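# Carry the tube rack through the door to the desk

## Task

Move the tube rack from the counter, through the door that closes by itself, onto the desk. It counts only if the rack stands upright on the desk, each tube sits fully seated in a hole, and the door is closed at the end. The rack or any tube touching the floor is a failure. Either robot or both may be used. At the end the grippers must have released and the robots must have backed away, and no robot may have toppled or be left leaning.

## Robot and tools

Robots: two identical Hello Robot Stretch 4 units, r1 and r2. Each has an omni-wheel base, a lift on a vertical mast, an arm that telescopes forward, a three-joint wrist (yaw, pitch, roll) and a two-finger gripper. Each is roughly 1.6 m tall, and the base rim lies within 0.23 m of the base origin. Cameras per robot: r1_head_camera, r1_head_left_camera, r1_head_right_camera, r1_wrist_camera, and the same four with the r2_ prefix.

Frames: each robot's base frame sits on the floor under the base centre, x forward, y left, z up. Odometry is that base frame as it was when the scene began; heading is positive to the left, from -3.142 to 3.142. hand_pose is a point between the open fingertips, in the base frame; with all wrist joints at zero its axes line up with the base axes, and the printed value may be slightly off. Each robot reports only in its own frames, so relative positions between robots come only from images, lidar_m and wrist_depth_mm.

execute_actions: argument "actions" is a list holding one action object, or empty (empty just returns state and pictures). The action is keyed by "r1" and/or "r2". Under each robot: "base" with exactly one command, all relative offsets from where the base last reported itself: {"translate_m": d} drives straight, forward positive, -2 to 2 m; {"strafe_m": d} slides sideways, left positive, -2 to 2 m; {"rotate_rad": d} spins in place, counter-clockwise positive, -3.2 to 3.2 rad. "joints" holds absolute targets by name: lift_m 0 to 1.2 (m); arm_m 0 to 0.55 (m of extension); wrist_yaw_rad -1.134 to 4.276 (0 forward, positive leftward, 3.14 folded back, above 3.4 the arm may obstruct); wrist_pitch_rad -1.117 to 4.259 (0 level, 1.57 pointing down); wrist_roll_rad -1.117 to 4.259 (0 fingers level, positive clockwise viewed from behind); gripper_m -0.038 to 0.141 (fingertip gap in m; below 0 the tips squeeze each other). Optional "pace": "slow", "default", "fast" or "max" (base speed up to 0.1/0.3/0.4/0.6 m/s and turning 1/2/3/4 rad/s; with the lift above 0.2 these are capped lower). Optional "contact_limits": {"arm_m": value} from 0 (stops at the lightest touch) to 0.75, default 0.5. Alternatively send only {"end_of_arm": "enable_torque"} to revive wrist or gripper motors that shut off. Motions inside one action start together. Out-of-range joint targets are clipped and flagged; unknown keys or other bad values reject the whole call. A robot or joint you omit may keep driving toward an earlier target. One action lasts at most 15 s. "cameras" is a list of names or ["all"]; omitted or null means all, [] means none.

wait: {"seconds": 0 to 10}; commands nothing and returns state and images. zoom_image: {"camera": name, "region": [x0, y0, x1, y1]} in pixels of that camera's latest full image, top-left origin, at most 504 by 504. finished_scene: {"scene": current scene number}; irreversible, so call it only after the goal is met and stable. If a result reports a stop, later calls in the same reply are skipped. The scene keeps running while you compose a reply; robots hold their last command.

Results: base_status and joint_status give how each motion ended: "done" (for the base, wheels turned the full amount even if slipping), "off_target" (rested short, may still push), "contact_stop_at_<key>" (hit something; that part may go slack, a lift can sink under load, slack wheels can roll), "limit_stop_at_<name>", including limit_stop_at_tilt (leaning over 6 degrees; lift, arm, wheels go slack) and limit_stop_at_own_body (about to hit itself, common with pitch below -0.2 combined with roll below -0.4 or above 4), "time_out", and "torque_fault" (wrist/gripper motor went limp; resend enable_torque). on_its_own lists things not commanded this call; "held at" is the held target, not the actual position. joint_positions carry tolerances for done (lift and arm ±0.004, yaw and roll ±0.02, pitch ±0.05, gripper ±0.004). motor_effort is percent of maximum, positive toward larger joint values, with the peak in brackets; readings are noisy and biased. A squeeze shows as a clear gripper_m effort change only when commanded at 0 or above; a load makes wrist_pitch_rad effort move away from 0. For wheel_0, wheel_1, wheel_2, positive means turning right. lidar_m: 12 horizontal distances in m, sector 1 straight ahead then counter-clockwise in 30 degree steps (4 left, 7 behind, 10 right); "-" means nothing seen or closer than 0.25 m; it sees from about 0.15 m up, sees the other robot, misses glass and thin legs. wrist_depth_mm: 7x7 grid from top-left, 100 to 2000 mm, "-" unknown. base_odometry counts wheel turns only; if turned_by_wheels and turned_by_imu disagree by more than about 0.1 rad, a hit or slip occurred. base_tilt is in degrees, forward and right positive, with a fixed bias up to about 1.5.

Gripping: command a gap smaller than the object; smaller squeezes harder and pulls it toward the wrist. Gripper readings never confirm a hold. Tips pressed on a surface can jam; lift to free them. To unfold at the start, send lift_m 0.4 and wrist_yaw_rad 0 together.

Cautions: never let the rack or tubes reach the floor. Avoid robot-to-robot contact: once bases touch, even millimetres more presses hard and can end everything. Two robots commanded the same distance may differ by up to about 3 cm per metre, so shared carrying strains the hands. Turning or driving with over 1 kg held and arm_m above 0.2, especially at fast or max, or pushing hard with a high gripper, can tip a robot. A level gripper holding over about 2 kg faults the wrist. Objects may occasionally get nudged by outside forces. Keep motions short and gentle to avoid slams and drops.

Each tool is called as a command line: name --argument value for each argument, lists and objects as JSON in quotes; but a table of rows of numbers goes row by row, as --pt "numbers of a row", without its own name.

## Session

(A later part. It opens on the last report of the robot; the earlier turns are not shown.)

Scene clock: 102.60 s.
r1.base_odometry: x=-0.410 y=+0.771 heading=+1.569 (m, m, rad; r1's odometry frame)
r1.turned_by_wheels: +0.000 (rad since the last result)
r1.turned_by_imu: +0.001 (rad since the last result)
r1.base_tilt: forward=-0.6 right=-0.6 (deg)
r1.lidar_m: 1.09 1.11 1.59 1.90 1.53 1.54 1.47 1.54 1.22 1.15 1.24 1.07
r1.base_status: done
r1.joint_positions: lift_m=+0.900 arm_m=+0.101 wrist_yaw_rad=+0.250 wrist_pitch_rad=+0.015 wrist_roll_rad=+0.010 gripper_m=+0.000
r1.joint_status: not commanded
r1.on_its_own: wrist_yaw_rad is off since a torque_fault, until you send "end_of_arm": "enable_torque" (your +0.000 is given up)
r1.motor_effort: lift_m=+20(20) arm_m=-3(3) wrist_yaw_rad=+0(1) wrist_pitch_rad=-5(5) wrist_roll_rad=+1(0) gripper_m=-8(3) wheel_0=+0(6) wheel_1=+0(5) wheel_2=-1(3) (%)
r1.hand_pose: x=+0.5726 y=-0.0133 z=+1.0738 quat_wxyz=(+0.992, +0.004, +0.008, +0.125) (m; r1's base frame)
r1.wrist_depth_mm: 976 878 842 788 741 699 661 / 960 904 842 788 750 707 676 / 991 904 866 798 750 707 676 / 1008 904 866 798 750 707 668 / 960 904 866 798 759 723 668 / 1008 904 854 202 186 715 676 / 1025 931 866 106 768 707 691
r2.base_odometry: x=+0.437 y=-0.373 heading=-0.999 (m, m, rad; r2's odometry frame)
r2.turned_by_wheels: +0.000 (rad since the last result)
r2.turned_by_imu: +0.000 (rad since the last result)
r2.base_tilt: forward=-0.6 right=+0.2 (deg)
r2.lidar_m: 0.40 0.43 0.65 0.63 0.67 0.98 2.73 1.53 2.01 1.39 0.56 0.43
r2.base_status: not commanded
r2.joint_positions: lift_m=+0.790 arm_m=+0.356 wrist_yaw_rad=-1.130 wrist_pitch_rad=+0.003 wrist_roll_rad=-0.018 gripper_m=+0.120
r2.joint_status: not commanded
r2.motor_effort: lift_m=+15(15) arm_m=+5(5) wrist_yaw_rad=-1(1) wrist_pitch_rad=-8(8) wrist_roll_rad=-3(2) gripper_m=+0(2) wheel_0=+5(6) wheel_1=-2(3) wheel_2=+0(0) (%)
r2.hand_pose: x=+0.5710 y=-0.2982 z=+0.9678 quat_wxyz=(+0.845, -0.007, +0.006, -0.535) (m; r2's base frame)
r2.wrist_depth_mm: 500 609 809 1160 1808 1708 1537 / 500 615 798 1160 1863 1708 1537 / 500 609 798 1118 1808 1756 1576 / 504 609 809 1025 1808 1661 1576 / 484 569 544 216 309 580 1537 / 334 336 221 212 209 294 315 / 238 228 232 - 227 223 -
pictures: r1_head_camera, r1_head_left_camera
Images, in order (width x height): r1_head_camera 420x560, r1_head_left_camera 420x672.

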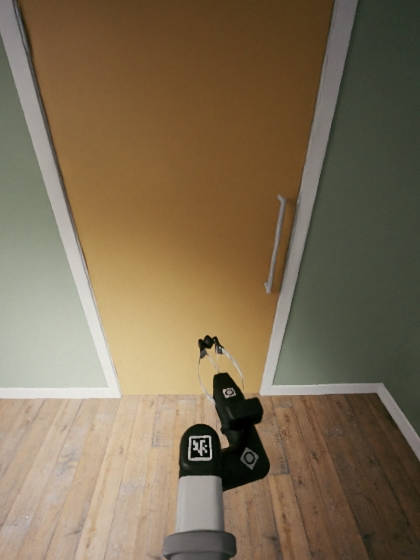

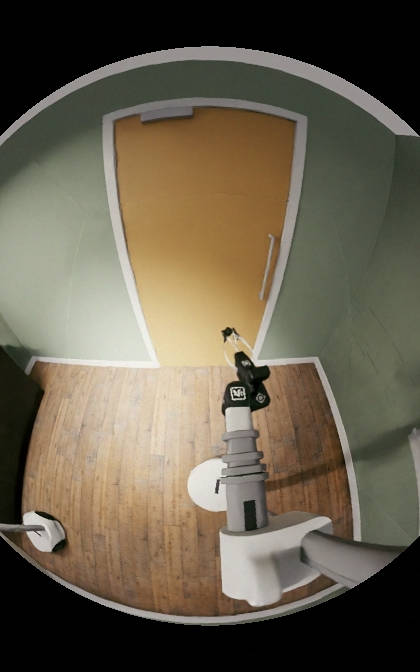

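execute_actions --actions '[{"r1":{"end_of_arm":"enable_torque"},"r2":{"joints":{"arm_m":0.382},"base":{"strafe_m":-0.047},"pace":"slow"}}]' --cameras '["r2_wrist_camera"]'

execute_actions --actions '[{"r1":{"base":{"strafe_m":-0.2},"joints":{"gripper_m":0.1,"wrist_yaw_rad":0}},"r2":{"joints":{"gripper_m":0.03}}}]' --cameras '["r2_wrist_camera"]'

execute_actions --actions '[{"r1":{"base":{"translate_m":0.57}},"r2":{"joints":{"lift_m":0.84},"pace":"slow"}}]' --cameras '["r1_wrist_camera","r2_wrist_camera","r2_head_camera"]'

Scene clock: 112.30 s.
r1.base_odometry: x=-0.410 y=+0.771 heading=+1.569 (m, m, rad; r1's odometry frame)
r1.turned_by_wheels: +0.000 (rad since the last result)
r1.turned_by_imu: +0.001 (rad since the last result)
r1.base_tilt: forward=-0.6 right=-0.6 (deg)
r1.lidar_m: 1.07 1.15 1.58 1.90 1.48 1.55 1.47 1.55 1.21 1.17 1.25 1.09
r1.base_status: not commanded
r1.joint_positions: lift_m=+0.900 arm_m=+0.101 wrist_yaw_rad=+0.250 wrist_pitch_rad=+0.015 wrist_roll_rad=+0.010 gripper_m=+0.000
r1.joint_status: not commanded
r1.end_of_arm: enable_torque: each motor that was off is on again
r1.on_its_own: wrist_yaw_rad is held at +0.250, not at your +0.000, since a torque_fault
r1.motor_effort: lift_m=+20(20) arm_m=-3(3) wrist_yaw_rad=+2(1) wrist_pitch_rad=-5(6) wrist_roll_rad=+0(1) gripper_m=-5(6) wheel_0=+0(0) wheel_1=+0(0) wheel_2=-1(1) (%)
r1.hand_pose: x=+0.5726 y=-0.0133 z=+1.0738 quat_wxyz=(+0.992, +0.004, +0.008, +0.125) (m; r1's base frame)
r1.wrist_depth_mm: 960 891 842 778 741 691 676 / 960 878 866 788 741 707 668 / 991 891 842 798 750 715 661 / 991 917 854 809 750 707 676 / 991 904 854 809 750 715 691 / 1008 917 866 202 186 723 676 / 1008 931 854 107 750 707 683
r2.base_odometry: x=+0.397 y=-0.398 heading=-0.999 (m, m, rad; r2's odometry frame)
r2.turned_by_wheels: +0.000 (rad since the last result)
r2.turned_by_imu: +0.000 (rad since the last result)
r2.base_tilt: forward=-0.5 right=+0.3 (deg)
r2.lidar_m: 0.38 0.42 0.71 0.68 0.71 1.03 2.73 1.51 1.99 1.37 0.55 0.39
r2.base_status: done
r2.joint_positions: lift_m=+0.790 arm_m=+0.381 wrist_yaw_rad=-1.130 wrist_pitch_rad=+0.003 wrist_roll_rad=-0.018 gripper_m=+0.120
r2.joint_status: all done
r2.motor_effort: lift_m=+15(15) arm_m=+5(10) wrist_yaw_rad=+0(0) wrist_pitch_rad=-9(8) wrist_roll_rad=-2(3) gripper_m=-1(1) wheel_0=+5(9) wheel_1=-1(5) wheel_2=+0(0) (%)
r2.hand_pose: x=+0.5960 y=-0.2982 z=+0.9678 quat_wxyz=(+0.845, -0.007, +0.006, -0.535) (m; r2's base frame)
r2.wrist_depth_mm: 477 580 759 1098 1756 1708 1499 / 477 580 759 1078 1808 1661 1537 / 477 591 768 1078 1808 1661 1499 / 477 580 759 976 1708 1708 1537 / 477 544 640 209 286 580 559 / 334 336 190 181 186 293 310 / 237 229 229 - 227 222 -
pictures: r2_wrist_camera
camera_calibration (this result's frames):
r2_wrist_camera: T_world_to_cam=[[-0.884991, -0.465589, -0.00419134, 0.402991], [-0.0176485, 0.042539, -0.998939, 1.03756], [0.465273, -0.883978, -0.0458636, -0.270391], [0, 0, 0, 1]] pos_world=[0.500761, -0.0955283, 1.02574]
Images, in order (width x height): r2_wrist_camera 616x392.

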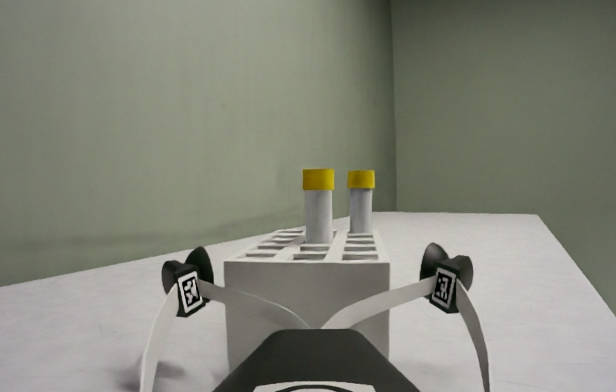

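Scene clock: 114.23 s.
r1.base_odometry: x=-0.210 y=+0.771 heading=+1.569 (m, m, rad; r1's odometry frame)
r1.turned_by_wheels: +0.000 (rad since the last result)
r1.turned_by_imu: +0.000 (rad since the last result)
r1.base_tilt: forward=-0.6 right=-0.6 (deg)
r1.lidar_m: 1.04 1.15 1.59 2.09 1.67 1.53 1.46 1.47 1.01 0.97 1.03 1.16
r1.base_status: done
r1.joint_positions: lift_m=+0.900 arm_m=+0.101 wrist_yaw_rad=+0.000 wrist_pitch_rad=+0.015 wrist_roll_rad=+0.010 gripper_m=+0.100
r1.joint_status: all done
r1.motor_effort: lift_m=+20(19) arm_m=-3(3) wrist_yaw_rad=+1(6) wrist_pitch_rad=-6(5) wrist_roll_rad=+1(0) gripper_m=-4(9) wheel_0=-1(9) wheel_1=+1(8) wheel_2=+0(1) (%)
r1.hand_pose: x=+0.5599 y=-0.0874 z=+1.0738 quat_wxyz=(+1.000, +0.005, +0.007, +0.000) (m; r1's base frame)
r1.wrist_depth_mm: 788 788 788 778 788 778 788 / 788 809 788 788 788 788 778 / 798 788 778 788 788 788 778 / 798 798 798 788 798 788 788 / 798 788 809 788 798 798 798 / 788 788 196 809 788 809 809 / 820 820 820 106 809 809 809
r2.base_odometry: x=+0.397 y=-0.398 heading=-0.999 (m, m, rad; r2's odometry frame)
r2.turned_by_wheels: +0.000 (rad since the last result)
r2.turned_by_imu: +0.000 (rad since the last result)
r2.base_tilt: forward=-0.6 right=+0.2 (deg)
r2.lidar_m: 0.40 0.44 0.71 0.68 0.71 1.02 2.71 1.70 1.97 1.39 0.55 0.40
r2.base_status: not commanded
r2.joint_positions: lift_m=+0.790 arm_m=+0.381 wrist_yaw_rad=-1.130 wrist_pitch_rad=+0.003 wrist_roll_rad=-0.018 gripper_m=+0.030
r2.joint_status: all done
r2.motor_effort: lift_m=+15(15) arm_m=+5(5) wrist_yaw_rad=+0(2) wrist_pitch_rad=-9(10) wrist_roll_rad=-2(2) gripper_m=-19(18) wheel_0=+5(5) wheel_1=-2(1) wheel_2=+0(0) (%)
r2.hand_pose: x=+0.5960 y=-0.2982 z=+0.9677 quat_wxyz=(+0.845, -0.007, +0.006, -0.535) (m; r2's base frame)
r2.wrist_depth_mm: 480 574 750 1098 1756 1618 1537 / 469 585 768 1078 1808 1618 1499 / 477 585 768 1078 1808 1661 1537 / 473 585 778 931 1708 1618 1576 / 477 549 544 204 229 585 559 / 332 334 187 182 181 276 309 / 237 228 229 - 226 220 -
pictures: r2_wrist_camera
camera_calibration (this result's frames):
r2_wrist_camera: T_world_to_cam=[[-0.88497, -0.465629, -0.00421138, 0.403006], [-0.0178451, 0.042951, -0.998918, 1.03764], [0.465306, -0.883937, -0.0463196, -0.269971], [0, 0, 0, 1]] pos_world=[0.500784, -0.0955544, 1.02571]
Images, in order (width x height): r2_wrist_camera 616x392.

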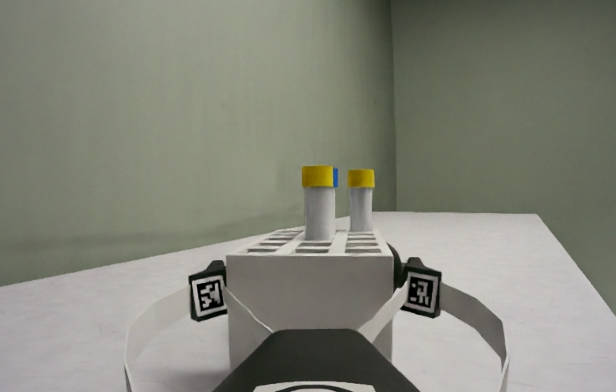

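Scene clock: 117.73 s.
r1.base_odometry: x=-0.209 y=+1.340 heading=+1.568 (m, m, rad; r1's odometry frame)
r1.turned_by_wheels: -0.001 (rad since the last result)
r1.turned_by_imu: +0.022 (rad since the last result)
r1.base_tilt: forward=-1.3 right=-0.2 (deg)
r1.lidar_m: 0.48 0.55 0.81 2.11 1.95 2.12 2.03 1.39 1.04 0.99 0.79 0.56
r1.base_status: done
r1.joint_positions: lift_m=+0.900 arm_m=+0.099 wrist_yaw_rad=-0.014 wrist_pitch_rad=+0.021 wrist_roll_rad=+0.010 gripper_m=+0.100
r1.joint_status: not commanded
r1.on_its_own: wrist_yaw_rad is at rest, and its effort (+41) is outside its rest range (-13 to +13); wrist_pitch_rad is at rest, and its effort (-24) is outside its rest range (-23 to +23)
r1.motor_effort: lift_m=+20(20) arm_m=+4(4) wrist_yaw_rad=+41(48) wrist_pitch_rad=-24(25) wrist_roll_rad=+2(0) gripper_m=-5(4) wheel_0=+1(1) wheel_1=+2(5) wheel_2=-12(15) (%)
r1.hand_pose: x=+0.5573 y=-0.0913 z=+1.0720 quat_wxyz=(+1.000, +0.005, +0.011, -0.007) (m; r1's base frame)
r1.wrist_depth_mm: 238 236 237 236 236 236 222 / 240 240 238 237 237 236 223 / 240 240 239 239 238 237 224 / 241 241 239 241 240 237 225 / 244 243 241 242 217 238 229 / 245 244 210 242 180 228 228 / 246 246 244 106 244 230 229
r2.base_odometry: x=+0.397 y=-0.398 heading=-0.999 (m, m, rad; r2's odometry frame)
r2.turned_by_wheels: +0.000 (rad since the last result)
r2.turned_by_imu: +0.000 (rad since the last result)
r2.base_tilt: forward=-0.6 right=+0.3 (deg)
r2.lidar_m: 0.40 0.43 0.71 0.69 0.73 1.04 2.75 1.99 1.97 1.37 0.57 0.40
r2.base_status: not commanded
r2.joint_positions: lift_m=+0.840 arm_m=+0.381 wrist_yaw_rad=-1.130 wrist_pitch_rad=+0.003 wrist_roll_rad=-0.018 gripper_m=+0.030
r2.joint_status: all done
r2.motor_effort: lift_m=+23(26) arm_m=+5(5) wrist_yaw_rad=-1(0) wrist_pitch_rad=-10(10) wrist_roll_rad=-2(2) gripper_m=-18(19) wheel_0=+5(5) wheel_1=-1(1) wheel_2=-1(0) (%)
r2.hand_pose: x=+0.5960 y=-0.2982 z=+1.0169 quat_wxyz=(+0.845, -0.007, +0.006, -0.535) (m; r2's base frame)
r2.wrist_depth_mm: 477 574 768 1098 1756 1618 1537 / 469 580 768 1078 1708 1661 1537 / 477 580 768 1118 1808 1661 1537 / 477 585 768 976 1863 1661 1537 / 477 580 676 185 253 831 1499 / 459 477 185 180 180 394 442 / 342 325 329 - 325 317 324
pictures: r1_wrist_camera, r2_head_camera, r2_wrist_camera
camera_calibration (this result's frames):
r1_wrist_camera: T_world_to_cam=[[0.00772312, -0.999871, 0.0141101, -0.107136], [-0.0381386, -0.0143948, -0.999169, 1.13984], [0.999243, 0.00717857, -0.0382448, -0.291452], [0, 0, 0, 1]] pos_world=[0.335531, -0.0886223, 1.12926]
r2_wrist_camera: T_world_to_cam=[[-0.884971, -0.465627, -0.00423067, 0.403235], [-0.0180351, 0.0433534, -0.998897, 1.08706], [0.465297, -0.883918, -0.0467642, -0.267227], [0, 0, 0, 1]] pos_world=[0.500797, -0.0955774, 1.07507]
Images, in order (width x height): r1_wrist_camera 616x392, r2_head_camera 420x560, r2_wrist_camera 616x392.

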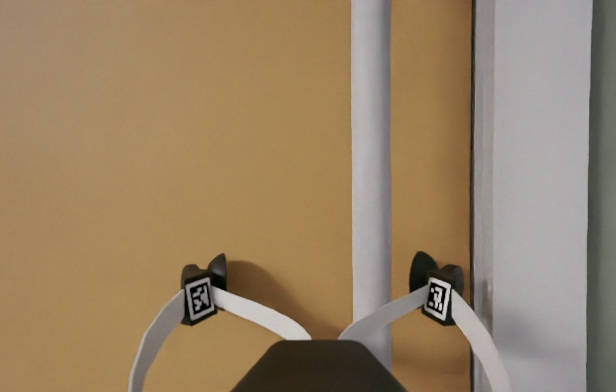

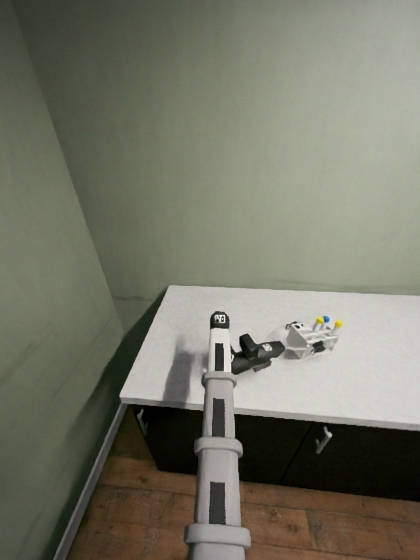

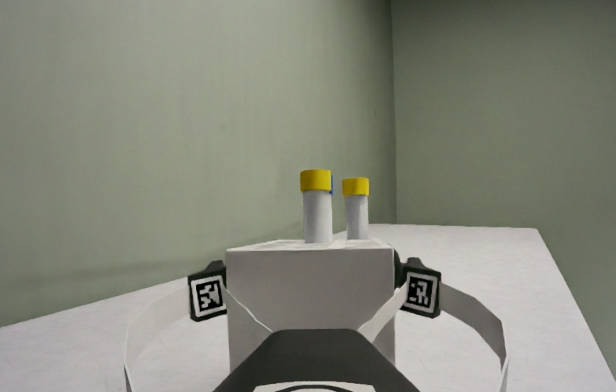

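execute_actions --actions '[{"r1":{"joints":{"arm_m":0.08},"base":{"strafe_m":-0.025},"pace":"slow"},"r2":{"joints":{"arm_m":0.1,"gripper_m":0.02},"pace":"slow"}}]' --cameras '[]'

execute_actions --actions '[{"r1":{"joints":{"gripper_m":-0.03}},"r2":{"joints":{"wrist_yaw_rad":0},"base":{"translate_m":-0.2},"pace":"slow"}}]' --cameras '["r1_wrist_camera"]'

execute_actions --actions '[{"r1":{"base":{"translate_m":-0.15},"pace":"slow"}}]' --cameras '["r1_wrist_camera","r1_head_left_camera","r2_wrist_camera"]'

Scene clock: 127.70 s.
r1.base_odometry: x=-0.184 y=+1.340 heading=+1.568 (m, m, rad; r1's odometry frame)
r1.turned_by_wheels: +0.000 (rad since the last result)
r1.turned_by_imu: +0.016 (rad since the last result)
r1.base_tilt: forward=-0.6 right=-0.5 (deg)
r1.lidar_m: 0.46 0.56 0.81 2.12 1.97 2.11 2.04 1.35 1.00 0.97 0.75 0.55
r1.base_status: done
r1.joint_positions: lift_m=+0.900 arm_m=+0.081 wrist_yaw_rad=+0.000 wrist_pitch_rad=+0.015 wrist_roll_rad=+0.010 gripper_m=+0.100
r1.joint_status: all done
r1.motor_effort: lift_m=+20(20) arm_m=-6(7) wrist_yaw_rad=+0(49) wrist_pitch_rad=-5(24) wrist_roll_rad=+0(1) gripper_m=+0(3) wheel_0=+1(4) wheel_1=-2(6) wheel_2=-1(13) (%)
r1.hand_pose: x=+0.5405 y=-0.0875 z=+1.0739 quat_wxyz=(+1.000, +0.005, +0.007, +0.000) (m; r1's base frame)
r1.wrist_depth_mm: 248 246 244 242 238 236 222 / 251 248 244 242 238 238 223 / 251 248 246 243 241 237 224 / 250 251 248 245 241 239 224 / 254 250 247 247 214 238 226 / 255 253 195 248 184 229 226 / 255 253 252 106 245 229 229
r2.base_odometry: x=+0.397 y=-0.398 heading=-0.999 (m, m, rad; r2's odometry frame)
r2.turned_by_wheels: +0.000 (rad since the last result)
r2.turned_by_imu: +0.000 (rad since the last result)
r2.base_tilt: forward=-0.5 right=+0.3 (deg)
r2.lidar_m: 0.39 0.42 0.70 0.67 0.72 1.05 2.74 2.01 1.96 1.40 0.46 0.40
r2.base_status: not commanded
r2.joint_positions: lift_m=+0.840 arm_m=+0.101 wrist_yaw_rad=-1.130 wrist_pitch_rad=+0.003 wrist_roll_rad=-0.018 gripper_m=+0.020
r2.joint_status: all done
r2.motor_effort: lift_m=+23(23) arm_m=-5(4) wrist_yaw_rad=-1(0) wrist_pitch_rad=-11(10) wrist_roll_rad=-2(2) gripper_m=-20(19) wheel_0=+5(5) wheel_1=-2(1) wheel_2=+0(1) (%)
r2.hand_pose: x=+0.3158 y=-0.2982 z=+1.0169 quat_wxyz=(+0.845, -0.007, +0.006, -0.535) (m; r2's base frame)
r2.wrist_depth_mm: 732 891 1160 1618 1863 1618 1499 / 723 891 1160 1661 1863 1661 1537 / 723 878 1182 1661 1863 1661 1537 / 723 891 1160 1397 1921 1708 1537 / 707 820 917 181 250 1661 1576 / 480 445 183 178 177 1618 1576 / 342 329 332 - 866 1661 1576
pictures: none
No camera images: the call's "cameras" was empty. Leave "cameras" out to get every camera's image.

Scene clock: 131.00 s.
r1.base_odometry: x=-0.184 y=+1.340 heading=+1.567 (m, m, rad; r1's odometry frame)
r1.turned_by_wheels: -0.002 (rad since the last result)
r1.turned_by_imu: -0.002 (rad since the last result)
r1.base_tilt: forward=-0.6 right=-0.6 (deg)
r1.lidar_m: 0.48 0.56 0.80 2.12 1.82 2.11 2.04 1.33 1.01 0.98 0.75 0.55
r1.base_status: not commanded
r1.joint_positions: lift_m=+0.900 arm_m=+0.081 wrist_yaw_rad=-0.014 wrist_pitch_rad=+0.015 wrist_roll_rad=+0.009 gripper_m=-0.029
r1.joint_status: all done
r1.on_its_own: wrist_yaw_rad is at rest, and its effort (+40) is outside its rest range (-13 to +13)
r1.motor_effort: lift_m=+20(20) arm_m=-7(7) wrist_yaw_rad=+40(43) wrist_pitch_rad=-5(7) wrist_roll_rad=+3(2) gripper_m=-17(21) wheel_0=-15(15) wheel_1=-5(5) wheel_2=-2(4) (%)
r1.hand_pose: x=+0.5393 y=-0.0913 z=+1.0738 quat_wxyz=(+1.000, +0.005, +0.007, -0.007) (m; r1's base frame)
r1.wrist_depth_mm: 243 243 242 242 240 228 228 / 245 243 243 243 240 229 228 / 246 246 244 244 242 229 229 / 247 246 244 245 244 229 230 / 248 246 247 246 246 232 231 / 250 249 248 182 180 232 245 / 250 250 249 106 247 234 246
r2.base_odometry: x=+0.289 y=-0.230 heading=-0.999 (m, m, rad; r2's odometry frame)
r2.turned_by_wheels: +0.000 (rad since the last result)
r2.turned_by_imu: +0.000 (rad since the last result)
r2.base_tilt: forward=-0.6 right=+0.3 (deg)
r2.lidar_m: 0.57 0.65 0.70 0.69 0.71 1.06 2.54 1.83 1.97 1.92 0.82 0.61
r2.base_status: done
r2.joint_positions: lift_m=+0.840 arm_m=+0.101 wrist_yaw_rad=+0.000 wrist_pitch_rad=+0.003 wrist_roll_rad=-0.018 gripper_m=+0.020
r2.joint_status: all done
r2.motor_effort: lift_m=+23(23) arm_m=-5(5) wrist_yaw_rad=+0(7) wrist_pitch_rad=-10(11) wrist_roll_rad=-2(3) gripper_m=-21(19) wheel_0=-6(9) wheel_1=-4(3) wheel_2=+3(8) (%)
r2.hand_pose: x=+0.5602 y=-0.0874 z=+1.0169 quat_wxyz=(+1.000, -0.009, +0.002, +0.000) (m; r2's base frame)
r2.wrist_depth_mm: 917 917 904 891 866 854 842 / 931 917 904 878 866 866 854 / 917 917 904 891 891 866 866 / 931 917 917 891 891 878 866 / 960 917 904 181 250 820 768 / 477 439 183 178 177 389 439 / 342 325 329 - 301 312 320
pictures: r1_wrist_camera
camera_calibration (this result's frames):
r1_wrist_camera: T_world_to_cam=[[0.00767033, -0.999862, 0.0147622, -0.107686], [-0.0318587, -0.0149994, -0.99938, 1.13775], [0.999463, 0.00719527, -0.0319693, -0.280214], [0, 0, 0, 1]] pos_world=[0.317137, -0.0885888, 1.12968]
Images, in order (width x height): r1_wrist_camera 616x392.

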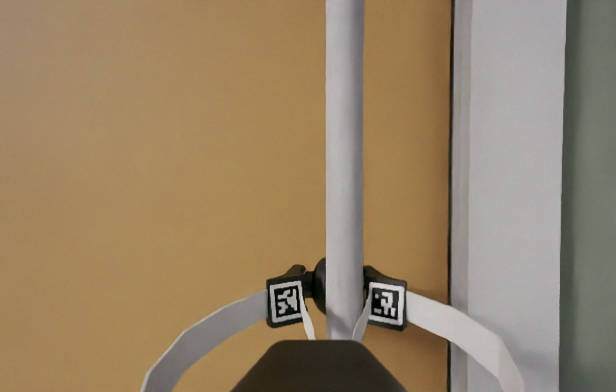

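Scene clock: 133.77 s.
r1.base_odometry: x=-0.185 y=+1.191 heading=+1.567 (m, m, rad; r1's odometry frame)
r1.turned_by_wheels: +0.001 (rad since the last result)
r1.turned_by_imu: -0.021 (rad since the last result)
r1.base_tilt: forward=-0.6 right=-0.6 (deg)
r1.lidar_m: 0.48 0.61 0.98 2.11 1.74 1.97 1.88 1.36 1.03 0.98 0.98 0.54
r1.base_status: done
r1.joint_positions: lift_m=+0.900 arm_m=+0.081 wrist_yaw_rad=+0.012 wrist_pitch_rad=+0.015 wrist_roll_rad=+0.010 gripper_m=-0.029
r1.joint_status: not commanded
r1.on_its_own: wrist_yaw_rad is at rest, and its effort (-34) is outside its rest range (-13 to +13)
r1.motor_effort: lift_m=+20(20) arm_m=-6(6) wrist_yaw_rad=-34(38) wrist_pitch_rad=-6(6) wrist_roll_rad=+2(3) gripper_m=-20(26) wheel_0=+0(21) wheel_1=-2(9) wheel_2=+10(10) (%)
r1.hand_pose: x=+0.5415 y=-0.0839 z=+1.0738 quat_wxyz=(+1.000, +0.005, +0.008, +0.006) (m; r1's base frame)
r1.wrist_depth_mm: 289 272 258 241 233 377 375 / 289 272 258 242 235 377 379 / 291 274 260 242 236 379 379 / 294 278 263 243 236 379 382 / 294 278 265 192 237 384 382 / 297 279 180 182 181 384 384 / 297 282 266 106 237 379 389
r2.base_odometry: x=+0.289 y=-0.230 heading=-0.999 (m, m, rad; r2's odometry frame)
r2.turned_by_wheels: +0.000 (rad since the last result)
r2.turned_by_imu: +0.000 (rad since the last result)
r2.base_tilt: forward=-0.6 right=+0.3 (deg)
r2.lidar_m: 0.58 0.64 0.71 0.69 0.74 1.04 2.54 1.75 1.99 1.91 0.82 0.62
r2.base_status: not commanded
r2.joint_positions: lift_m=+0.840 arm_m=+0.101 wrist_yaw_rad=+0.000 wrist_pitch_rad=+0.003 wrist_roll_rad=-0.018 gripper_m=+0.020
r2.joint_status: not commanded
r2.motor_effort: lift_m=+23(23) arm_m=-5(5) wrist_yaw_rad=+0(0) wrist_pitch_rad=-11(10) wrist_roll_rad=-2(2) gripper_m=-20(20) wheel_0=-5(5) wheel_1=-4(4) wheel_2=+4(4) (%)
r2.hand_pose: x=+0.5602 y=-0.0874 z=+1.0169 quat_wxyz=(+1.000, -0.009, +0.002, +0.000) (m; r2's base frame)
r2.wrist_depth_mm: 917 917 891 878 854 866 842 / 931 917 891 878 866 866 842 / 946 917 917 891 878 878 866 / 946 931 917 904 878 878 866 / 931 931 931 182 250 809 778 / 477 439 182 178 177 389 445 / 343 325 330 - 303 314 324
pictures: r1_head_left_camera, r1_wrist_camera, r2_wrist_camera
camera_calibration (this result's frames):
r1_wrist_camera: T_world_to_cam=[[0.0334079, -0.999333, 0.0147267, -0.114134], [-0.0314455, -0.0157786, -0.999381, 1.13765], [0.998947, 0.0329241, -0.0319516, -0.280113], [0, 0, 0, 1]] pos_world=[0.319405, -0.0868851, 1.12968]
r2_wrist_camera: T_world_to_cam=[[0.0435579, -0.999042, -0.00423374, -0.0970902], [-0.0469157, 0.00218761, -0.998896, 1.08985], [0.997949, 0.0437085, -0.0467755, -0.281586], [0, 0, 0, 1]] pos_world=[0.336368, -0.0870736, 1.07506]
Images, in order (width x height): r1_head_left_camera 420x672, r1_wrist_camera 616x392, r2_wrist_camera 616x392.

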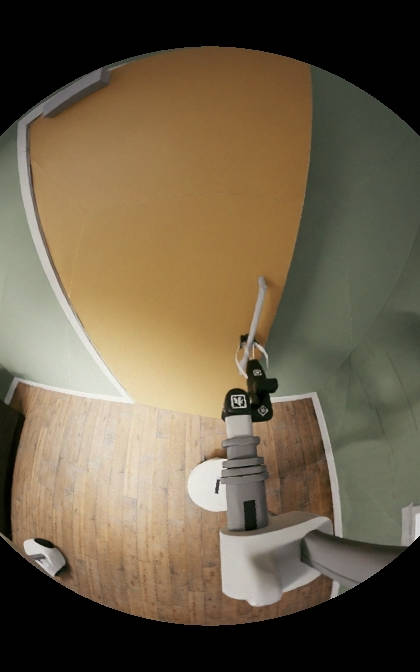

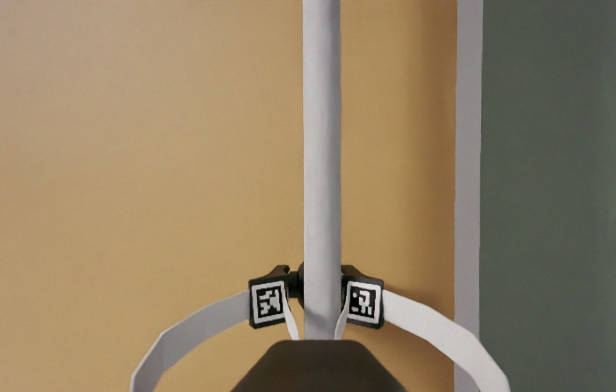

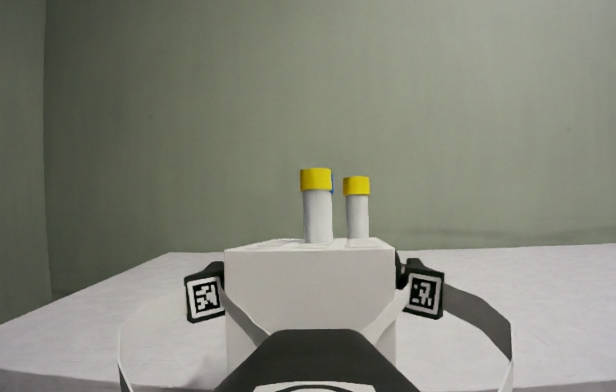

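execute_actions --actions '[{"r1":{"base":{"strafe_m":0.05},"pace":"slow"}}]' --cameras '[]'

execute_actions --actions '[{"r1":{"base":{"translate_m":-0.12},"pace":"slow"}}]' --cameras '[]'

execute_actions --actions '[{"r1":{"base":{"strafe_m":0.06},"pace":"slow"}}]' --cameras '[]'

execute_actions --actions '[{"r1":{"base":{"translate_m":-0.11},"pace":"slow"}}]' --cameras '["r1_wrist_camera","r1_head_left_camera"]'

Scene clock: 142.13 s.
r1.base_odometry: x=-0.234 y=+1.191 heading=+1.565 (m, m, rad; r1's odometry frame)
r1.turned_by_wheels: -0.002 (rad since the last result)
r1.turned_by_imu: -0.021 (rad since the last result)
r1.base_tilt: forward=-0.5 right=-0.5 (deg)
r1.lidar_m: 0.46 0.60 0.95 2.07 1.67 1.81 1.89 1.48 1.08 1.02 0.99 0.55
r1.base_status: done
r1.joint_positions: lift_m=+0.900 arm_m=+0.081 wrist_yaw_rad=-0.017 wrist_pitch_rad=+0.015 wrist_roll_rad=+0.009 gripper_m=-0.029
r1.joint_status: not commanded
r1.on_its_own: wrist_yaw_rad is at rest, and its effort (+51) is outside its rest range (-13 to +13)
r1.motor_effort: lift_m=+20(20) arm_m=-6(7) wrist_yaw_rad=+51(74) wrist_pitch_rad=-6(5) wrist_roll_rad=+3(4) gripper_m=-16(24) wheel_0=-18(26) wheel_1=-3(7) wheel_2=-6(12) (%)
r1.hand_pose: x=+0.5390 y=-0.0924 z=+1.0739 quat_wxyz=(+1.000, +0.005, +0.007, -0.009) (m; r1's base frame)
r1.wrist_depth_mm: 271 260 252 242 233 392 399 / 271 262 251 243 234 394 399 / 274 263 255 246 236 399 399 / 274 265 254 246 236 399 404 / 276 266 256 247 239 404 407 / 279 268 255 184 179 404 410 / 281 267 256 107 238 236 410
r2.base_odometry: x=+0.289 y=-0.230 heading=-0.999 (m, m, rad; r2's odometry frame)
r2.turned_by_wheels: +0.000 (rad since the last result)
r2.turned_by_imu: +0.000 (rad since the last result)
r2.base_tilt: forward=-0.6 right=+0.3 (deg)
r2.lidar_m: 0.60 0.63 0.70 0.68 0.74 1.07 2.53 1.73 1.98 1.90 0.85 0.63
r2.base_status: not commanded
r2.joint_positions: lift_m=+0.840 arm_m=+0.101 wrist_yaw_rad=+0.000 wrist_pitch_rad=+0.003 wrist_roll_rad=-0.018 gripper_m=+0.020
r2.joint_status: not commanded
r2.motor_effort: lift_m=+23(23) arm_m=-5(5) wrist_yaw_rad=+0(0) wrist_pitch_rad=-10(10) wrist_roll_rad=-2(2) gripper_m=-20(22) wheel_0=-6(6) wheel_1=-4(4) wheel_2=+4(4) (%)
r2.hand_pose: x=+0.5602 y=-0.0874 z=+1.0169 quat_wxyz=(+1.000, -0.009, +0.002, +0.000) (m; r2's base frame)
r2.wrist_depth_mm: 917 917 904 878 866 854 831 / 931 904 904 891 866 854 842 / 931 917 917 891 878 854 842 / 931 931 917 904 878 878 854 / 946 917 904 181 250 809 778 / 477 439 182 178 177 392 445 / 343 325 329 - 301 315 320
pictures: none
No camera images: the call's "cameras" was empty. Leave "cameras" out to get every camera's image.

Scene clock: 144.60 s.
r1.base_odometry: x=-0.235 y=+1.071 heading=+1.566 (m, m, rad; r1's odometry frame)
r1.turned_by_wheels: +0.001 (rad since the last result)
r1.turned_by_imu: -0.003 (rad since the last result)
r1.base_tilt: forward=-0.5 right=-0.6 (deg)
r1.lidar_m: 0.45 0.65 1.11 2.07 1.62 1.87 1.77 1.50 1.07 1.01 1.07 0.54
r1.base_status: done
r1.joint_positions: lift_m=+0.900 arm_m=+0.081 wrist_yaw_rad=+0.014 wrist_pitch_rad=+0.015 wrist_roll_rad=+0.010 gripper_m=-0.029
r1.joint_status: not commanded
r1.on_its_own: wrist_yaw_rad is at rest, and its effort (-39) is outside its rest range (-13 to +13)
r1.motor_effort: lift_m=+20(20) arm_m=-7(7) wrist_yaw_rad=-39(51) wrist_pitch_rad=-5(6) wrist_roll_rad=+2(3) gripper_m=-23(23) wheel_0=+0(21) wheel_1=-3(6) wheel_2=+11(16) (%)
r1.hand_pose: x=+0.5417 y=-0.0834 z=+1.0738 quat_wxyz=(+1.000, +0.005, +0.008, +0.007) (m; r1's base frame)
r1.wrist_depth_mm: 327 297 272 240 229 500 504 / 329 300 272 242 231 496 500 / 330 301 273 241 231 500 504 / 338 303 276 243 233 504 500 / 338 304 276 193 233 508 508 / 342 306 180 181 181 508 508 / 342 307 281 106 233 226 508
r2.base_odometry: x=+0.289 y=-0.230 heading=-0.999 (m, m, rad; r2's odometry frame)
r2.turned_by_wheels: +0.000 (rad since the last result)
r2.turned_by_imu: +0.000 (rad since the last result)
r2.base_tilt: forward=-0.5 right=+0.3 (deg)
r2.lidar_m: 0.59 0.64 0.71 0.68 0.74 1.07 2.54 1.64 1.98 1.90 0.83 0.61
r2.base_status: not commanded
r2.joint_positions: lift_m=+0.840 arm_m=+0.101 wrist_yaw_rad=+0.000 wrist_pitch_rad=+0.003 wrist_roll_rad=-0.018 gripper_m=+0.020
r2.joint_status: not commanded
r2.motor_effort: lift_m=+23(23) arm_m=-5(5) wrist_yaw_rad=-1(1) wrist_pitch_rad=-11(11) wrist_roll_rad=-3(2) gripper_m=-20(21) wheel_0=-6(6) wheel_1=-4(4) wheel_2=+4(3) (%)
r2.hand_pose: x=+0.5602 y=-0.0874 z=+1.0169 quat_wxyz=(+1.000, -0.009, +0.002, +0.000) (m; r2's base frame)
r2.wrist_depth_mm: 931 904 904 904 878 866 842 / 931 917 904 878 878 866 842 / 904 946 917 878 878 866 842 / 931 931 931 904 891 878 854 / 946 946 917 181 249 809 778 / 473 442 183 178 176 392 442 / 342 329 330 - 303 314 322
pictures: none
No camera images: the call's "cameras" was empty. Leave "cameras" out to get every camera's image.

Scene clock: 146.57 s.
r1.base_odometry: x=-0.295 y=+1.072 heading=+1.564 (m, m, rad; r1's odometry frame)
r1.turned_by_wheels: -0.002 (rad since the last result)
r1.turned_by_imu: -0.032 (rad since the last result)
r1.base_tilt: forward=-0.6 right=-0.6 (deg)
r1.lidar_m: 0.48 0.65 1.07 2.00 1.56 1.63 1.78 1.59 1.13 1.08 1.12 0.53
r1.base_status: done
r1.joint_positions: lift_m=+0.900 arm_m=+0.081 wrist_yaw_rad=-0.018 wrist_pitch_rad=+0.015 wrist_roll_rad=+0.009 gripper_m=-0.029
r1.joint_status: not commanded
r1.on_its_own: wrist_yaw_rad is at rest, and its effort (+53) is outside its rest range (-13 to +13)
r1.motor_effort: lift_m=+20(20) arm_m=-7(7) wrist_yaw_rad=+53(79) wrist_pitch_rad=-5(6) wrist_roll_rad=+3(3) gripper_m=-18(24) wheel_0=-18(26) wheel_1=-5(5) wheel_2=-5(16) (%)
r1.hand_pose: x=+0.5389 y=-0.0927 z=+1.0738 quat_wxyz=(+1.000, +0.005, +0.007, -0.009) (m; r1's base frame)
r1.wrist_depth_mm: 303 281 264 247 230 224 539 / 304 283 264 249 232 226 535 / 307 286 267 250 233 227 535 / 310 286 268 250 233 228 544 / 310 287 267 251 234 229 549 / 314 290 267 183 177 229 544 / 315 291 267 106 235 226 554
r2.base_odometry: x=+0.289 y=-0.230 heading=-0.999 (m, m, rad; r2's odometry frame)
r2.turned_by_wheels: +0.000 (rad since the last result)
r2.turned_by_imu: +0.000 (rad since the last result)
r2.base_tilt: forward=-0.5 right=+0.2 (deg)
r2.lidar_m: 0.59 0.64 0.70 0.69 0.73 1.05 2.54 1.60 1.98 1.91 0.84 0.61
r2.base_status: not commanded
r2.joint_positions: lift_m=+0.840 arm_m=+0.101 wrist_yaw_rad=+0.000 wrist_pitch_rad=+0.003 wrist_roll_rad=-0.018 gripper_m=+0.020
r2.joint_status: not commanded
r2.motor_effort: lift_m=+23(23) arm_m=-5(5) wrist_yaw_rad=-1(0) wrist_pitch_rad=-10(10) wrist_roll_rad=-2(2) gripper_m=-21(19) wheel_0=-6(6) wheel_1=-4(4) wheel_2=+4(3) (%)
r2.hand_pose: x=+0.5602 y=-0.0874 z=+1.0169 quat_wxyz=(+1.000, -0.009, +0.002, +0.000) (m; r2's base frame)
r2.wrist_depth_mm: 931 917 891 891 878 854 842 / 931 931 904 891 878 854 854 / 931 904 891 891 878 866 866 / 960 931 917 891 891 878 866 / 946 946 904 181 250 798 768 / 473 442 182 178 177 389 439 / 342 324 329 - 301 314 320
pictures: none
No camera images: the call's "cameras" was empty. Leave "cameras" out to get every camera's image.

Scene clock: 148.93 s.
r1.base_odometry: x=-0.296 y=+0.962 heading=+1.566 (m, m, rad; r1's odometry frame)
r1.turned_by_wheels: +0.002 (rad since the last result)
r1.turned_by_imu: +0.002 (rad since the last result)
r1.base_tilt: forward=-0.6 right=-0.6 (deg)
r1.lidar_m: 0.48 0.68 1.24 2.01 1.52 1.76 1.66 1.65 1.12 1.09 1.12 0.53
r1.base_status: done
r1.joint_positions: lift_m=+0.900 arm_m=+0.081 wrist_yaw_rad=+0.023 wrist_pitch_rad=+0.015 wrist_roll_rad=+0.010 gripper_m=-0.029
r1.joint_status: not commanded
r1.on_its_own: wrist_yaw_rad is at rest, and its effort (-65) is outside its rest range (-13 to +13)
r1.motor_effort: lift_m=+20(20) arm_m=-7(7) wrist_yaw_rad=-65(63) wrist_pitch_rad=-6(6) wrist_roll_rad=+2(3) gripper_m=-25(27) wheel_0=+6(20) wheel_1=-2(5) wheel_2=+19(23) (%)
r1.hand_pose: x=+0.5424 y=-0.0809 z=+1.0738 quat_wxyz=(+1.000, +0.005, +0.008, +0.011) (m; r1's base frame)
r1.wrist_depth_mm: 379 327 283 243 225 603 609 / 387 329 285 240 225 603 609 / 389 330 287 240 227 603 615 / 389 334 290 243 228 615 615 / 392 336 291 204 229 621 615 / 399 338 181 185 181 615 627 / 402 336 293 106 227 218 627
r2.base_odometry: x=+0.289 y=-0.230 heading=-0.999 (m, m, rad; r2's odometry frame)
r2.turned_by_wheels: +0.000 (rad since the last result)
r2.turned_by_imu: +0.000 (rad since the last result)
r2.base_tilt: forward=-0.7 right=+0.2 (deg)
r2.lidar_m: 0.59 0.63 0.70 0.67 0.72 1.05 2.54 1.55 1.96 1.90 0.80 0.63
r2.base_status: not commanded
r2.joint_positions: lift_m=+0.840 arm_m=+0.101 wrist_yaw_rad=+0.000 wrist_pitch_rad=+0.003 wrist_roll_rad=-0.018 gripper_m=+0.020
r2.joint_status: not commanded
r2.motor_effort: lift_m=+23(23) arm_m=-5(5) wrist_yaw_rad=+0(1) wrist_pitch_rad=-11(10) wrist_roll_rad=-2(2) gripper_m=-20(20) wheel_0=-5(5) wheel_1=-4(4) wheel_2=+4(4) (%)
r2.hand_pose: x=+0.5602 y=-0.0874 z=+1.0169 quat_wxyz=(+1.000, -0.009, +0.002, +0.000) (m; r2's base frame)
r2.wrist_depth_mm: 931 904 904 891 878 854 842 / 931 917 904 878 878 854 854 / 960 917 904 891 878 854 854 / 917 931 917 904 904 866 866 / 946 931 904 181 250 809 778 / 477 439 182 178 177 389 439 / 342 325 329 - 303 312 320
pictures: r1_head_left_camera, r1_wrist_camera
camera_calibration (this result's frames):
r1_wrist_camera: T_world_to_cam=[[0.0438079, -0.998933, 0.0146248, -0.116647], [-0.0313074, -0.0160044, -0.999382, 1.13763], [0.998549, 0.043323, -0.0319751, -0.280019], [0, 0, 0, 1]] pos_world=[0.320339, -0.0861844, 1.12968]
Images, in order (width x height): r1_head_left_camera 420x672, r1_wrist_camera 616x392.

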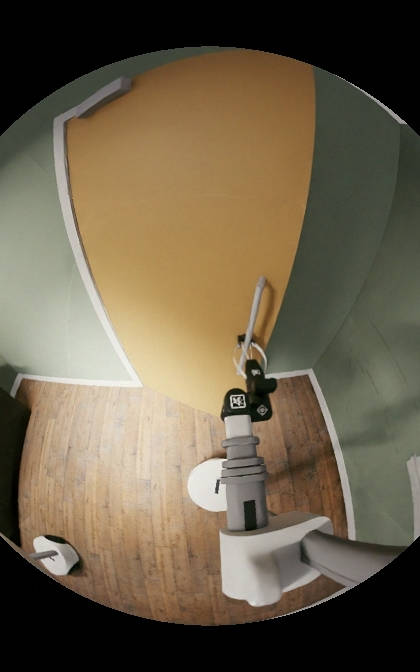

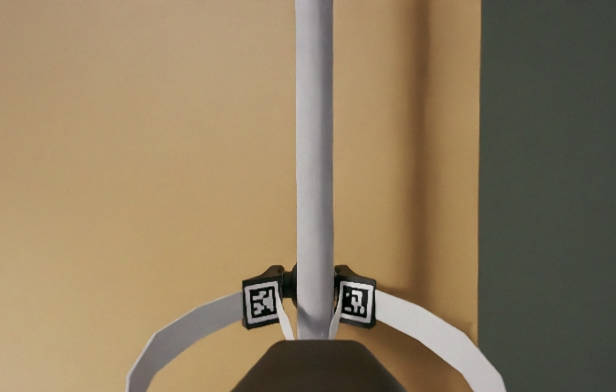

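execute_actions --actions '[{"r1":{"base":{"strafe_m":0.1},"joints":{"arm_m":0.0},"pace":"slow"}}]' --cameras '[]'

execute_actions --actions '[{"r1":{"base":{"translate_m":-0.15},"joints":{"arm_m":0.12},"pace":"slow"}}]' --cameras '[]'

execute_actions --actions '[{"r1":{"base":{"strafe_m":0.12},"joints":{"arm_m":0.0},"pace":"slow"}}]' --cameras '["r1_wrist_camera","r1_head_left_camera"]'

Scene clock: 164.30 s.
r1.base_odometry: x=-0.395 y=+0.963 heading=+1.564 (m, m, rad; r1's odometry frame)
r1.turned_by_wheels: -0.002 (rad since the last result)
r1.turned_by_imu: -0.002 (rad since the last result)
r1.base_tilt: forward=-0.6 right=-0.6 (deg)
r1.lidar_m: 0.40 0.66 1.22 1.90 1.43 1.53 1.67 1.73 1.24 1.17 1.22 0.41
r1.base_status: done
r1.joint_positions: lift_m=+0.900 arm_m=+0.002 wrist_yaw_rad=-0.023 wrist_pitch_rad=+0.015 wrist_roll_rad=+0.010 gripper_m=-0.030
r1.joint_status: all done
r1.on_its_own: wrist_yaw_rad is at rest, and its effort (+67) is outside its rest range (-13 to +13)
r1.motor_effort: lift_m=+20(20) arm_m=-8(17) wrist_yaw_rad=+67(66) wrist_pitch_rad=-7(8) wrist_roll_rad=+2(2) gripper_m=-20(25) wheel_0=-18(19) wheel_1=-1(4) wheel_2=-6(13) (%)
r1.hand_pose: x=+0.4595 y=-0.0939 z=+1.0737 quat_wxyz=(+1.000, +0.005, +0.008, -0.011) (m; r1's base frame)
r1.wrist_depth_mm: 427 351 300 259 222 205 732 / 430 353 300 262 223 206 732 / 430 357 301 262 224 208 732 / 439 359 303 262 225 208 741 / 445 364 304 265 226 209 750 / 445 366 300 187 178 204 741 / 445 368 300 106 229 212 759
r2.base_odometry: x=+0.289 y=-0.230 heading=-0.999 (m, m, rad; r2's odometry frame)
r2.turned_by_wheels: +0.000 (rad since the last result)
r2.turned_by_imu: +0.000 (rad since the last result)
r2.base_tilt: forward=-0.5 right=+0.2 (deg)
r2.lidar_m: 0.59 0.64 0.72 0.69 0.74 1.06 2.54 1.46 1.98 1.90 0.83 0.60
r2.base_status: not commanded
r2.joint_positions: lift_m=+0.840 arm_m=+0.101 wrist_yaw_rad=+0.000 wrist_pitch_rad=+0.003 wrist_roll_rad=-0.018 gripper_m=+0.020
r2.joint_status: not commanded
r2.motor_effort: lift_m=+23(23) arm_m=-5(5) wrist_yaw_rad=-1(1) wrist_pitch_rad=-11(10) wrist_roll_rad=-2(2) gripper_m=-20(17) wheel_0=-6(5) wheel_1=-4(4) wheel_2=+3(4) (%)
r2.hand_pose: x=+0.5602 y=-0.0874 z=+1.0169 quat_wxyz=(+1.000, -0.009, +0.002, +0.000) (m; r2's base frame)
r2.wrist_depth_mm: 931 917 904 878 866 854 842 / 931 904 917 891 878 866 842 / 946 917 904 878 878 866 854 / 931 931 917 891 891 866 854 / 946 931 904 181 250 809 759 / 477 442 182 178 176 389 439 / 340 327 330 - 301 314 320
pictures: none
No camera images: the call's "cameras" was empty. Leave "cameras" out to get every camera's image.

Scene clock: 167.07 s.
r1.base_odometry: x=-0.397 y=+0.813 heading=+1.563 (m, m, rad; r1's odometry frame)
r1.turned_by_wheels: -0.001 (rad since the last result)
r1.turned_by_imu: -0.002 (rad since the last result)
r1.base_tilt: forward=-0.6 right=-0.6 (deg)
r1.lidar_m: 0.52 0.82 1.42 1.89 1.35 1.62 1.53 1.59 1.25 1.19 1.23 0.55
r1.base_status: done
r1.joint_positions: lift_m=+0.900 arm_m=+0.120 wrist_yaw_rad=-0.002 wrist_pitch_rad=+0.014 wrist_roll_rad=+0.010 gripper_m=-0.029
r1.joint_status: all done
r1.motor_effort: lift_m=+20(20) arm_m=+2(6) wrist_yaw_rad=+7(67) wrist_pitch_rad=-4(7) wrist_roll_rad=+2(3) gripper_m=-25(20) wheel_0=-7(17) wheel_1=-3(9) wheel_2=+2(1) (%)
r1.hand_pose: x=+0.5789 y=-0.0881 z=+1.0740 quat_wxyz=(+1.000, +0.005, +0.007, -0.001) (m; r1's base frame)
r1.wrist_depth_mm: 480 377 309 260 227 204 750 / 484 377 310 262 227 204 750 / 484 382 312 265 229 204 759 / 492 384 312 265 229 206 750 / 492 387 314 207 229 206 741 / 504 389 294 181 181 204 759 / 500 394 310 106 229 204 768
r2.base_odometry: x=+0.289 y=-0.230 heading=-0.999 (m, m, rad; r2's odometry frame)
r2.turned_by_wheels: +0.000 (rad since the last result)
r2.turned_by_imu: +0.000 (rad since the last result)
r2.base_tilt: forward=-0.5 right=+0.3 (deg)
r2.lidar_m: 0.58 0.63 0.71 0.69 0.73 1.04 2.53 1.37 1.97 1.92 0.83 0.60
r2.base_status: not commanded
r2.joint_positions: lift_m=+0.840 arm_m=+0.101 wrist_yaw_rad=+0.000 wrist_pitch_rad=+0.003 wrist_roll_rad=-0.018 gripper_m=+0.020
r2.joint_status: not commanded
r2.motor_effort: lift_m=+23(23) arm_m=-5(5) wrist_yaw_rad=+0(2) wrist_pitch_rad=-10(11) wrist_roll_rad=-2(2) gripper_m=-21(18) wheel_0=-6(6) wheel_1=-4(4) wheel_2=+4(4) (%)
r2.hand_pose: x=+0.5602 y=-0.0874 z=+1.0169 quat_wxyz=(+1.000, -0.009, +0.002, +0.000) (m; r2's base frame)
r2.wrist_depth_mm: 917 917 904 878 854 854 854 / 931 904 917 904 878 878 854 / 931 917 917 891 878 854 854 / 931 931 904 904 891 878 854 / 946 931 917 181 250 809 778 / 480 442 182 179 176 389 445 / 340 327 329 - 301 314 320
pictures: none
No camera images: the call's "cameras" was empty. Leave "cameras" out to get every camera's image.

Scene clock: 169.53 s.
r1.base_odometry: x=-0.516 y=+0.814 heading=+1.562 (m, m, rad; r1's odometry frame)
r1.turned_by_wheels: -0.001 (rad since the last result)
r1.turned_by_imu: -0.003 (rad since the last result)
r1.base_tilt: forward=-0.6 right=-0.6 (deg)
r1.lidar_m: 0.42 0.83 1.41 1.78 1.26 1.35 1.54 1.57 1.37 1.30 1.36 0.42
r1.base_status: done
r1.joint_positions: lift_m=+0.900 arm_m=+0.002 wrist_yaw_rad=-0.014 wrist_pitch_rad=+0.015 wrist_roll_rad=+0.010 gripper_m=-0.029
r1.joint_status: all done
r1.on_its_own: wrist_yaw_rad is at rest, and its effort (+41) is outside its rest range (-13 to +13)
r1.motor_effort: lift_m=+20(20) arm_m=-9(11) wrist_yaw_rad=+41(53) wrist_pitch_rad=-7(7) wrist_roll_rad=+2(3) gripper_m=-18(22) wheel_0=-11(16) wheel_1=-1(3) wheel_2=-6(8) (%)
r1.hand_pose: x=+0.4604 y=-0.0916 z=+1.0737 quat_wxyz=(+1.000, +0.005, +0.008, -0.007) (m; r1's base frame)
r1.wrist_depth_mm: 768 488 351 276 222 193 891 / 768 492 357 278 222 193 878 / 768 500 359 279 223 193 878 / 778 508 362 281 224 194 891 / 798 508 364 274 224 196 891 / 788 512 338 182 180 191 904 / 798 517 353 106 224 187 891
r2.base_odometry: x=+0.289 y=-0.230 heading=-0.999 (m, m, rad; r2's odometry frame)
r2.turned_by_wheels: +0.000 (rad since the last result)
r2.turned_by_imu: +0.000 (rad since the last result)
r2.base_tilt: forward=-0.6 right=+0.3 (deg)
r2.lidar_m: 0.59 0.64 0.70 0.68 0.72 1.06 2.54 1.27 1.90 1.91 0.84 0.61
r2.base_status: not commanded
r2.joint_positions: lift_m=+0.840 arm_m=+0.101 wrist_yaw_rad=+0.000 wrist_pitch_rad=+0.003 wrist_roll_rad=-0.018 gripper_m=+0.020
r2.joint_status: not commanded
r2.motor_effort: lift_m=+23(23) arm_m=-5(5) wrist_yaw_rad=-3(0) wrist_pitch_rad=-10(10) wrist_roll_rad=-2(3) gripper_m=-20(17) wheel_0=-6(6) wheel_1=-4(4) wheel_2=+3(4) (%)
r2.hand_pose: x=+0.5602 y=-0.0874 z=+1.0169 quat_wxyz=(+1.000, -0.009, +0.002, +0.000) (m; r2's base frame)
r2.wrist_depth_mm: 917 917 904 866 866 854 842 / 931 931 891 891 866 854 866 / 931 931 904 878 878 866 854 / 946 946 917 904 878 866 854 / 946 917 917 182 251 809 768 / 477 442 183 178 177 389 442 / 340 329 329 - 303 314 320
pictures: r1_head_left_camera, r1_wrist_camera
camera_calibration (this result's frames):
r1_wrist_camera: T_world_to_cam=[[0.00686555, -0.999868, 0.0147479, -0.106926], [-0.0322859, -0.0149622, -0.999367, 1.1353], [0.999455, 0.00638505, -0.0323843, -0.201017], [0, 0, 0, 1]] pos_world=[0.238296, -0.0886421, 1.12965]
Images, in order (width x height): r1_head_left_camera 420x672, r1_wrist_camera 616x392.

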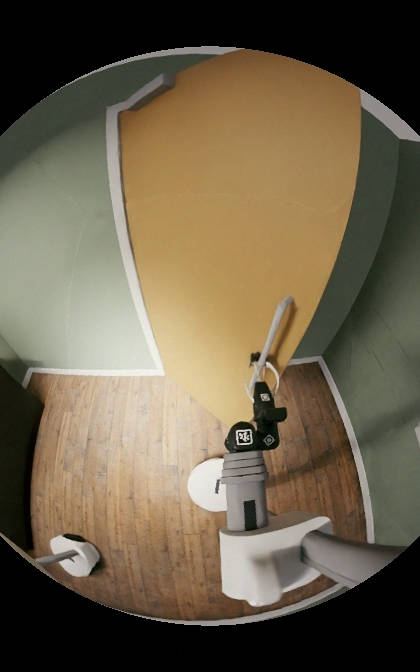

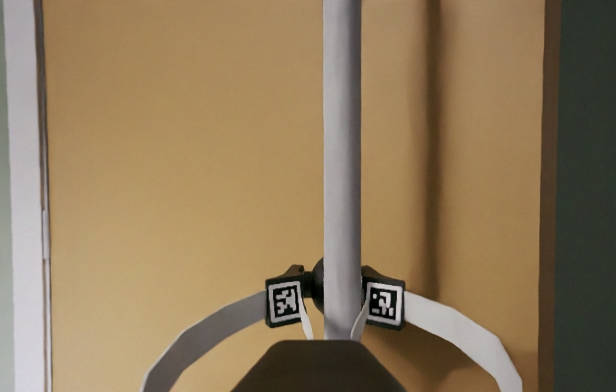

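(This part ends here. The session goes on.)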